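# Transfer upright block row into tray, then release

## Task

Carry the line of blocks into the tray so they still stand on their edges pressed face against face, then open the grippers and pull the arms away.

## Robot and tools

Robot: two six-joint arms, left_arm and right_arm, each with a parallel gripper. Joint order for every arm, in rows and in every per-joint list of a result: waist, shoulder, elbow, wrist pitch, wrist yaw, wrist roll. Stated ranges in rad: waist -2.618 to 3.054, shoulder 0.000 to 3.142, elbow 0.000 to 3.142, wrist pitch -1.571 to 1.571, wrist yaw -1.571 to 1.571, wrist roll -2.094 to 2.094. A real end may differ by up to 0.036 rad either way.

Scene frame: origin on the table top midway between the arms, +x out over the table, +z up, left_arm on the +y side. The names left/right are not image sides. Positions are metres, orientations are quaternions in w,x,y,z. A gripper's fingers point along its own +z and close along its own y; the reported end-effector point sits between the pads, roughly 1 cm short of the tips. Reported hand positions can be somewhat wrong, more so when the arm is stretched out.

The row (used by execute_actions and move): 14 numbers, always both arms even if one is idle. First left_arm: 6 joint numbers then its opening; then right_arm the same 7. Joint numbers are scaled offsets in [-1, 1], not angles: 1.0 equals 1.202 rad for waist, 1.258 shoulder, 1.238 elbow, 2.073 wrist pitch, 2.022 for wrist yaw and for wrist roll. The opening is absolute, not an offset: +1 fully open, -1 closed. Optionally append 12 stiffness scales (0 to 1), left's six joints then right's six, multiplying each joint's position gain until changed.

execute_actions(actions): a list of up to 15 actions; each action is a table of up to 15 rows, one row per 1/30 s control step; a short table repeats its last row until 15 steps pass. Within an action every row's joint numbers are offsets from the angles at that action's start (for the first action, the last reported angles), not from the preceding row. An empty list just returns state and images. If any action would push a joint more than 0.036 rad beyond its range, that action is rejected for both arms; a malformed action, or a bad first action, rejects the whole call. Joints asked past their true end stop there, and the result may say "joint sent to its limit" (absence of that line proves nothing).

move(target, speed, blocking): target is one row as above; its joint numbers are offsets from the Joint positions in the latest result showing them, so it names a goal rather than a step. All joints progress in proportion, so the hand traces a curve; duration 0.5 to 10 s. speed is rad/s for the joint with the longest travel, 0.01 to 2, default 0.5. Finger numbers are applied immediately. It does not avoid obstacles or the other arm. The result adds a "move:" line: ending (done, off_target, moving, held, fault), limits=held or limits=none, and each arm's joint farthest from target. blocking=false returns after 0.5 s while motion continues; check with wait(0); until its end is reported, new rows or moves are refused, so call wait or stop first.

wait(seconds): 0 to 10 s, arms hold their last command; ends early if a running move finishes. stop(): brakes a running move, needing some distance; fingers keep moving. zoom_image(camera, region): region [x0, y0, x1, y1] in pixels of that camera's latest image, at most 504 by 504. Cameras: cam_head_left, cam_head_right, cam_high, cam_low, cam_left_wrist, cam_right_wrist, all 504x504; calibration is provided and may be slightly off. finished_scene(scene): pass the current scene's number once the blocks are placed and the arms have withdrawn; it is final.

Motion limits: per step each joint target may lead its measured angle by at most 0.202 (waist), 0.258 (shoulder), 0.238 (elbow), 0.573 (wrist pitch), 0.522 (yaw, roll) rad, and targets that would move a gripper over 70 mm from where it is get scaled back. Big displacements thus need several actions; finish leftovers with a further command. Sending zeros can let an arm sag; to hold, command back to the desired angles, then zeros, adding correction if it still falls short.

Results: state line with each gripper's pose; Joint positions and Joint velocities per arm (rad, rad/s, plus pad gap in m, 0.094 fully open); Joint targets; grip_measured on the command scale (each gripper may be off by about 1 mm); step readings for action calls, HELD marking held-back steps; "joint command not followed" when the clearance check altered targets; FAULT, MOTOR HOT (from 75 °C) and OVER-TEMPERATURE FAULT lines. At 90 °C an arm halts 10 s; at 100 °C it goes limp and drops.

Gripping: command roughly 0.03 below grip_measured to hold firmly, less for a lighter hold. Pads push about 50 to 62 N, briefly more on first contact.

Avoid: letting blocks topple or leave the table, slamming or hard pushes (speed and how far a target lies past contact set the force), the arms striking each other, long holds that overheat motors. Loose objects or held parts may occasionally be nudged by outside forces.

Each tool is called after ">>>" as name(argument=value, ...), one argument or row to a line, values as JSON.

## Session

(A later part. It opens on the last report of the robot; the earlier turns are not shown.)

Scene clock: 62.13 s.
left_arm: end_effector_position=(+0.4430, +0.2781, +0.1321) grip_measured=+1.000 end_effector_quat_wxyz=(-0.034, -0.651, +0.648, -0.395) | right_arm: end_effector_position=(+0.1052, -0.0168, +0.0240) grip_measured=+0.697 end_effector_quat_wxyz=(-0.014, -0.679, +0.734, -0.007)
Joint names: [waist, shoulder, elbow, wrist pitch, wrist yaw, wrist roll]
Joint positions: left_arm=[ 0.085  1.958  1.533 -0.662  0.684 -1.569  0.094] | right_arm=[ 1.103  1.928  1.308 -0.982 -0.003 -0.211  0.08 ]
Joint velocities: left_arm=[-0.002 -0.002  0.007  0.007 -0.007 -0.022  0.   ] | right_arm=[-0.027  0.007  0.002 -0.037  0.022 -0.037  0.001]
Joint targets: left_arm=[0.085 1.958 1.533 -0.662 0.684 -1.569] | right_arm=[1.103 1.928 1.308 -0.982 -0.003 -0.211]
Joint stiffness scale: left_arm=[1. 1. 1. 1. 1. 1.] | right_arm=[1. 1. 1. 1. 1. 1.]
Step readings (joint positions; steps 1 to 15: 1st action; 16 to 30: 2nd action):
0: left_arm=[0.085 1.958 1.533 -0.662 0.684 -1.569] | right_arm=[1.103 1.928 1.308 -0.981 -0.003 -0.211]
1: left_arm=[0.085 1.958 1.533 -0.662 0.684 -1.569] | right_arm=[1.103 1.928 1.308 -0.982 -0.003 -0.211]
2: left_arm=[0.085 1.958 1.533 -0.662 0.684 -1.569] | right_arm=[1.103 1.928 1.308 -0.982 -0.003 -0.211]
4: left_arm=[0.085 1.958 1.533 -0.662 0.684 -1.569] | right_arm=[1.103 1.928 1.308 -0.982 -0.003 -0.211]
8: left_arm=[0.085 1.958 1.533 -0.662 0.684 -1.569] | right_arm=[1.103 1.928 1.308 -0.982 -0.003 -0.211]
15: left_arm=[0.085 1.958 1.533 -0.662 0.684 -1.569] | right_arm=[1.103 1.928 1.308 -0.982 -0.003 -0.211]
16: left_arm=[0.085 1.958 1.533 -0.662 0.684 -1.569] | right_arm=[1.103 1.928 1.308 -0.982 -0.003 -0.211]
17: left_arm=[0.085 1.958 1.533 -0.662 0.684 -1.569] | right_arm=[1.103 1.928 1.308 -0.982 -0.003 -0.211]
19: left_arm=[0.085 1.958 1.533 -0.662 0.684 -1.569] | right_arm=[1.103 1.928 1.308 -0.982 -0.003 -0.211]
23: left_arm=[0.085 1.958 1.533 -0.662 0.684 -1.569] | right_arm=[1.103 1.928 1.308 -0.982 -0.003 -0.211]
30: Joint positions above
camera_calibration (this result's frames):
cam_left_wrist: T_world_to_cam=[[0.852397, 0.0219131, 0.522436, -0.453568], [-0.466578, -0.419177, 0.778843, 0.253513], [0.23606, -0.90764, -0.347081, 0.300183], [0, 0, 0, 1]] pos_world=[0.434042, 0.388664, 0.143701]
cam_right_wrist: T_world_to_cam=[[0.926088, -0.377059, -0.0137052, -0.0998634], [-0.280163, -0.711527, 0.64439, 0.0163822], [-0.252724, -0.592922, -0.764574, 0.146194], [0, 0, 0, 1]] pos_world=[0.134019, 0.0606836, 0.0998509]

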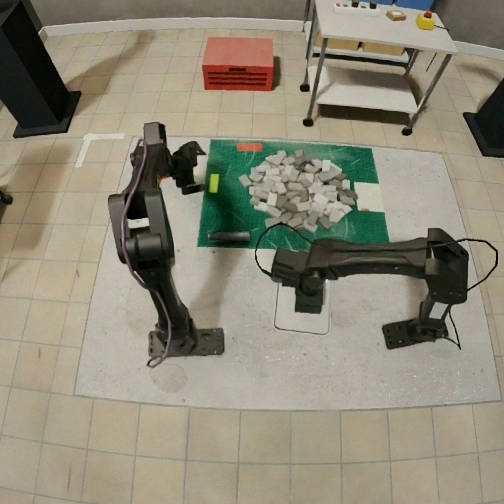

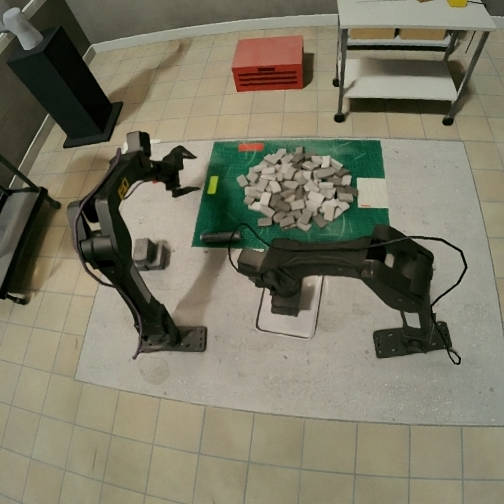

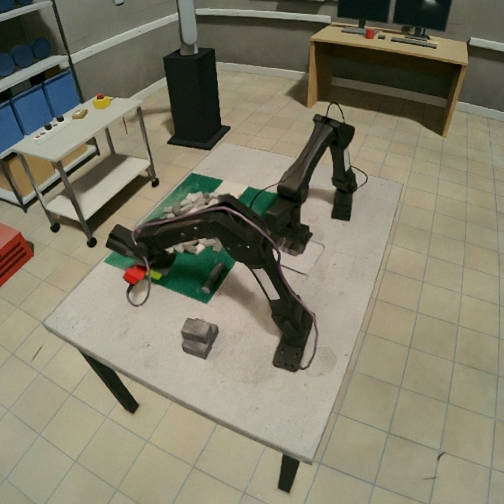

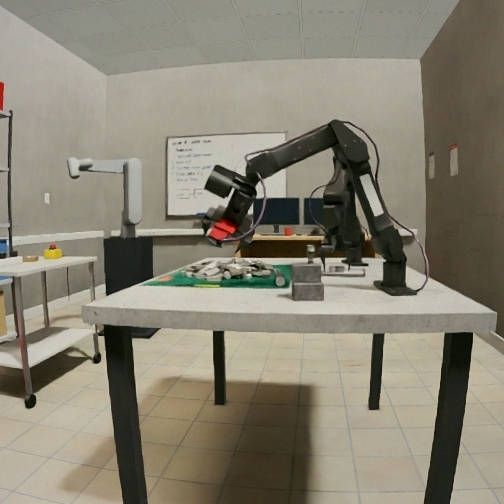

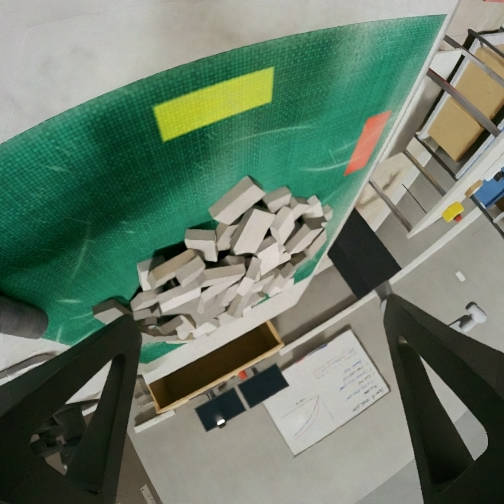

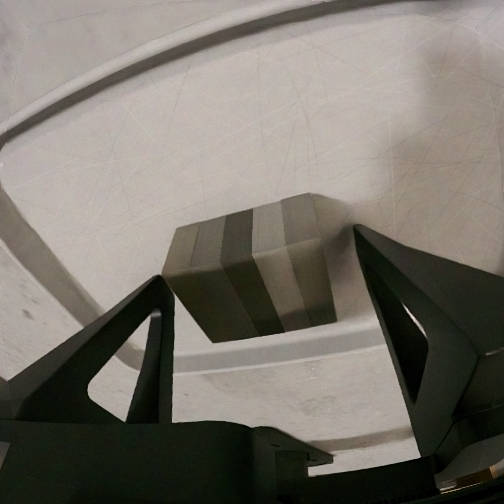

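>>> move(
  target=[0,0,0,0,0,0,1,0,-0.08,0.2,-0.155,0,0,0.7],
  speed=0.5,
)

>>> move(
  target=[0,0,0,0,0,0,1,-0.7,-0.1,0.05,-0.05,0,0,0.7],
  speed=1,
)

>>> zoom_image(
  camera="cam_head_left",
  region=[250, 240, 360, 350],
)

Scene clock: 65.43 s.
left_arm: end_effector_position=(+0.4430, +0.2781, +0.1321) grip_measured=+1.000 end_effector_quat_wxyz=(-0.034, -0.651, +0.648, -0.395) | right_arm: end_effector_position=(+0.1042, -0.0200, +0.1080) grip_measured=+0.697 end_effector_quat_wxyz=(-0.012, -0.679, +0.734, -0.005)
Joint names: [waist, shoulder, elbow, wrist pitch, wrist yaw, wrist roll]
Joint positions: left_arm=[ 0.085  1.958  1.533 -0.662  0.684 -1.569  0.094] | right_arm=[ 1.103  1.841  1.534 -1.291 -0.003 -0.211  0.08 ]
Joint velocities: left_arm=[ 0.007 -0.002  0.017  0.007 -0.007 -0.037  0.   ] | right_arm=[-0.012 -0.032 -0.002  0.066  0.081 -0.081 -0.001]
Joint targets: left_arm=[0.085 1.958 1.533 -0.662 0.684 -1.569] | right_arm=[1.103 1.828 1.556 -1.303 -0.003 -0.211]
Joint stiffness scale: left_arm=[1. 1. 1. 1. 1. 1.] | right_arm=[1. 1. 1. 1. 1. 1.]
move: off_target (right_arm); limits=none; left_arm: farthest joint: the waist, 0.000 radians from its target (0.000 radians at the start); right_arm: farthest joint: the elbow, 0.022 radians from its target (0.248 radians at the start)
camera_calibration (this result's frames):
cam_left_wrist: T_world_to_cam=[[0.852397, 0.0219131, 0.522436, -0.453568], [-0.466578, -0.419177, 0.778843, 0.253513], [0.23606, -0.90764, -0.347081, 0.300183], [0, 0, 0, 1]] pos_world=[0.434042, 0.388664, 0.143701]
cam_right_wrist: T_world_to_cam=[[0.926108, -0.376992, -0.0141848, -0.0989834], [-0.281074, -0.71458, 0.640603, -0.039854], [-0.251639, -0.589281, -0.767741, 0.208597], [0, 0, 0, 1]] pos_world=[0.132958, 0.0571273, 0.184275]

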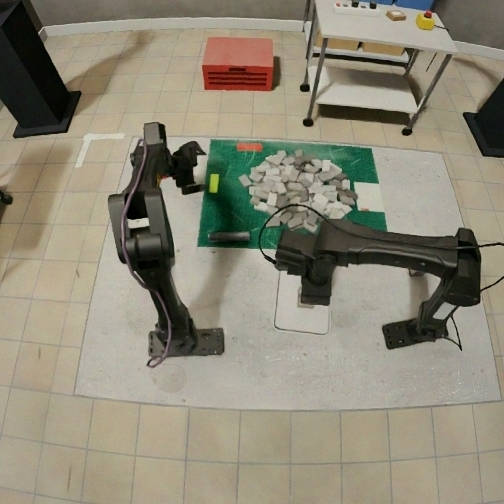

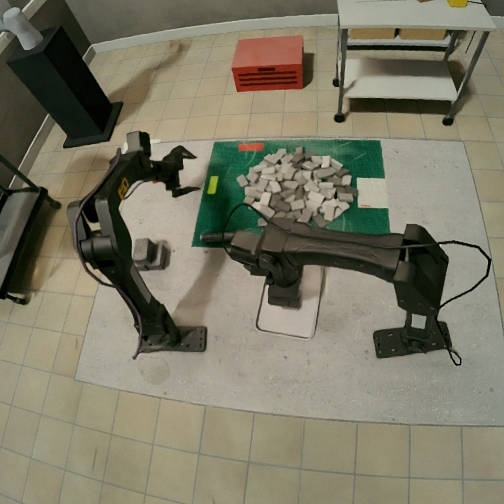

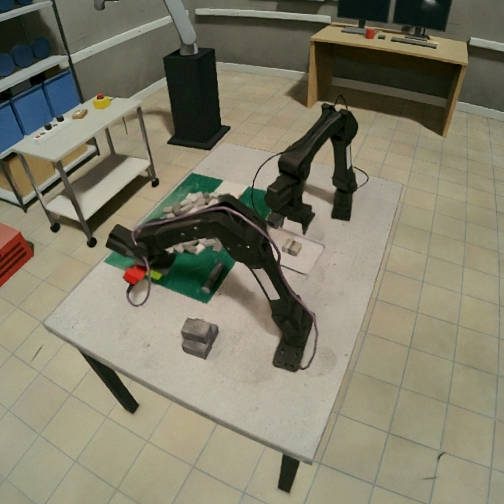

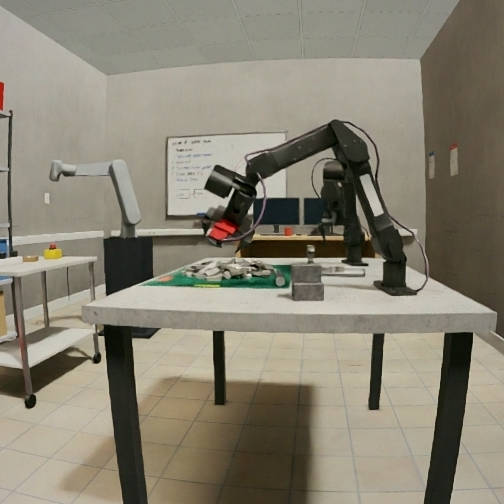

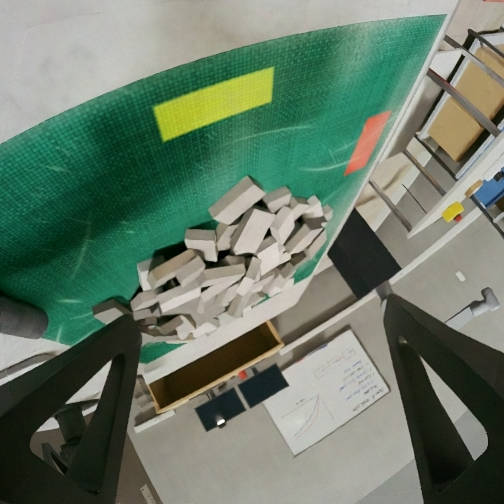

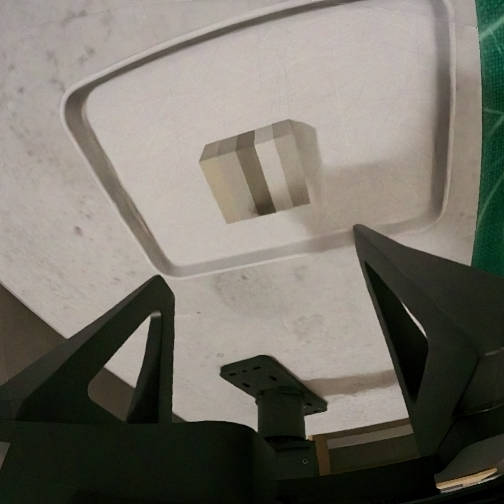

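Scene clock: 66.97 s.
left_arm: end_effector_position=(+0.4430, +0.2781, +0.1321) grip_measured=+1.000 end_effector_quat_wxyz=(-0.034, -0.651, +0.648, -0.395) | right_arm: end_effector_position=(+0.3002, -0.2057, +0.1506) grip_measured=+0.697 end_effector_quat_wxyz=(+0.013, -0.317, +0.948, +0.003)
Joint names: [waist, shoulder, elbow, wrist pitch, wrist yaw, wrist roll]
Joint positions: left_arm=[ 0.085  1.958  1.533 -0.662  0.684 -1.569  0.094] | right_arm=[ 0.256  1.733  1.571 -1.382 -0.002 -0.211  0.08 ]
Joint velocities: left_arm=[ 0.007 -0.002 -0.022  0.051  0.007 -0.037  0.   ] | right_arm=[ 0.007  0.017 -0.012 -0.022  0.037  0.022 -0.   ]
Joint targets: left_arm=[0.085 1.958 1.533 -0.662 0.684 -1.569] | right_arm=[0.262 1.715 1.596 -1.395 -0.004 -0.211]
Joint stiffness scale: left_arm=[1. 1. 1. 1. 1. 1.] | right_arm=[1. 1. 1. 1. 1. 1.]
move: off_target (right_arm); limits=none; left_arm: farthest joint: the waist, 0.000 radians from its target (0.000 radians at the start); right_arm: farthest joint: the elbow, 0.024 radians from its target (0.062 radians at the start)
camera_calibration (this result's frames):
cam_left_wrist: T_world_to_cam=[[0.852397, 0.0219131, 0.522436, -0.453568], [-0.466578, -0.419177, 0.778843, 0.253513], [0.23606, -0.90764, -0.347081, 0.300183], [0, 0, 0, 1]] pos_world=[0.434042, 0.388664, 0.143701]
cam_right_wrist: T_world_to_cam=[[0.33173, -0.943199, -0.0181876, -0.28726], [-0.751867, -0.275983, 0.598773, 0.0931433], [-0.569782, -0.184956, -0.800712, 0.364875], [0, 0, 0, 1]] pos_world=[0.373224, -0.177752, 0.231164]

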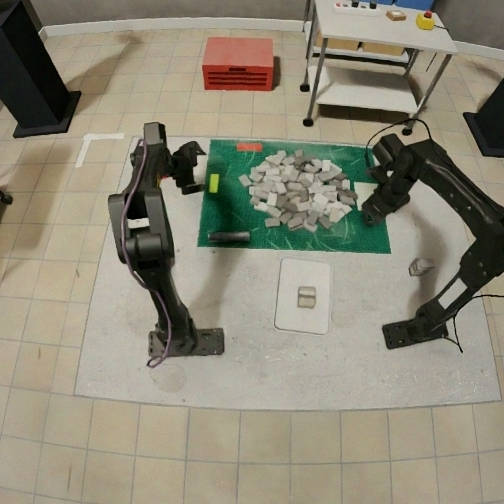

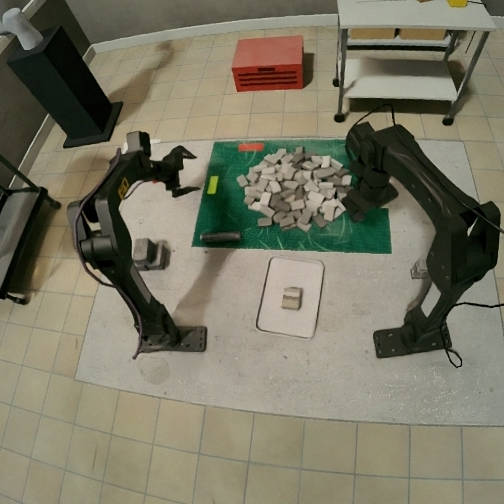

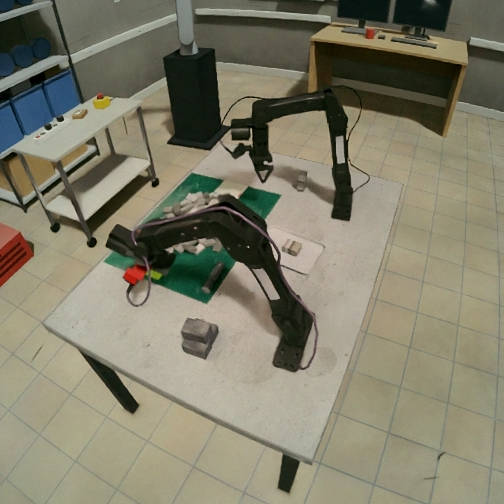

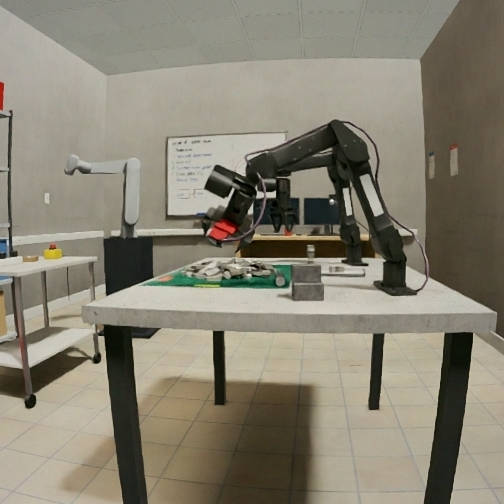

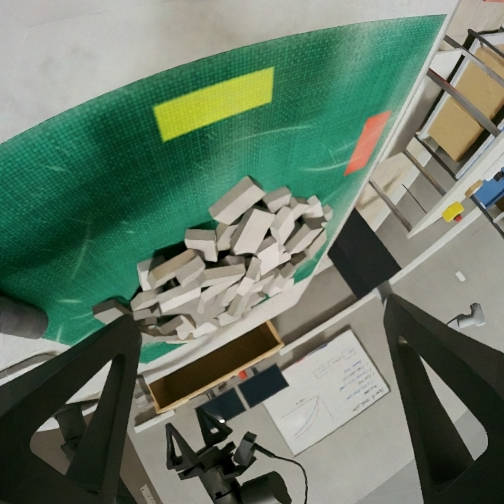

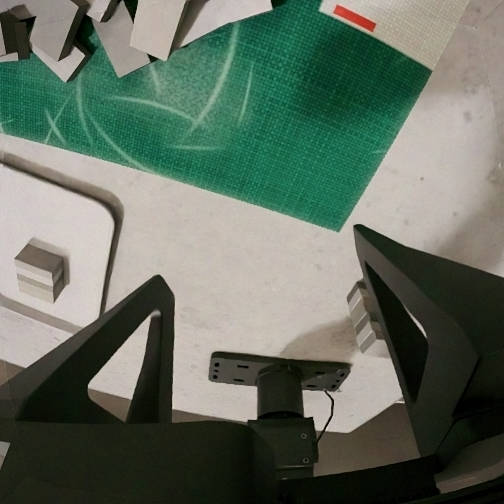

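Region (250, 240, 360, 350) of cam_head_left's 504x504 image, scaled by 4.582, with more detail than that image has.

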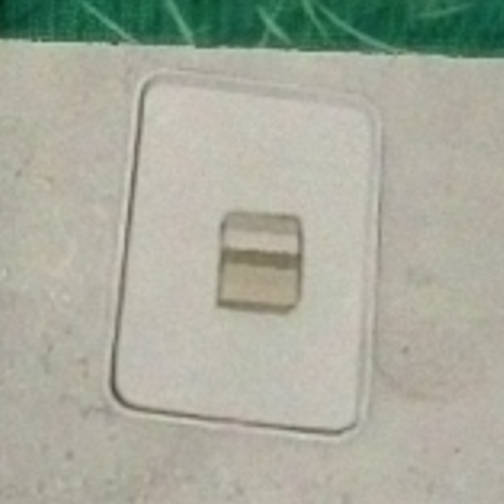

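>>> finished_scene(
  scene=2,
)

The scene is finished: the task was done.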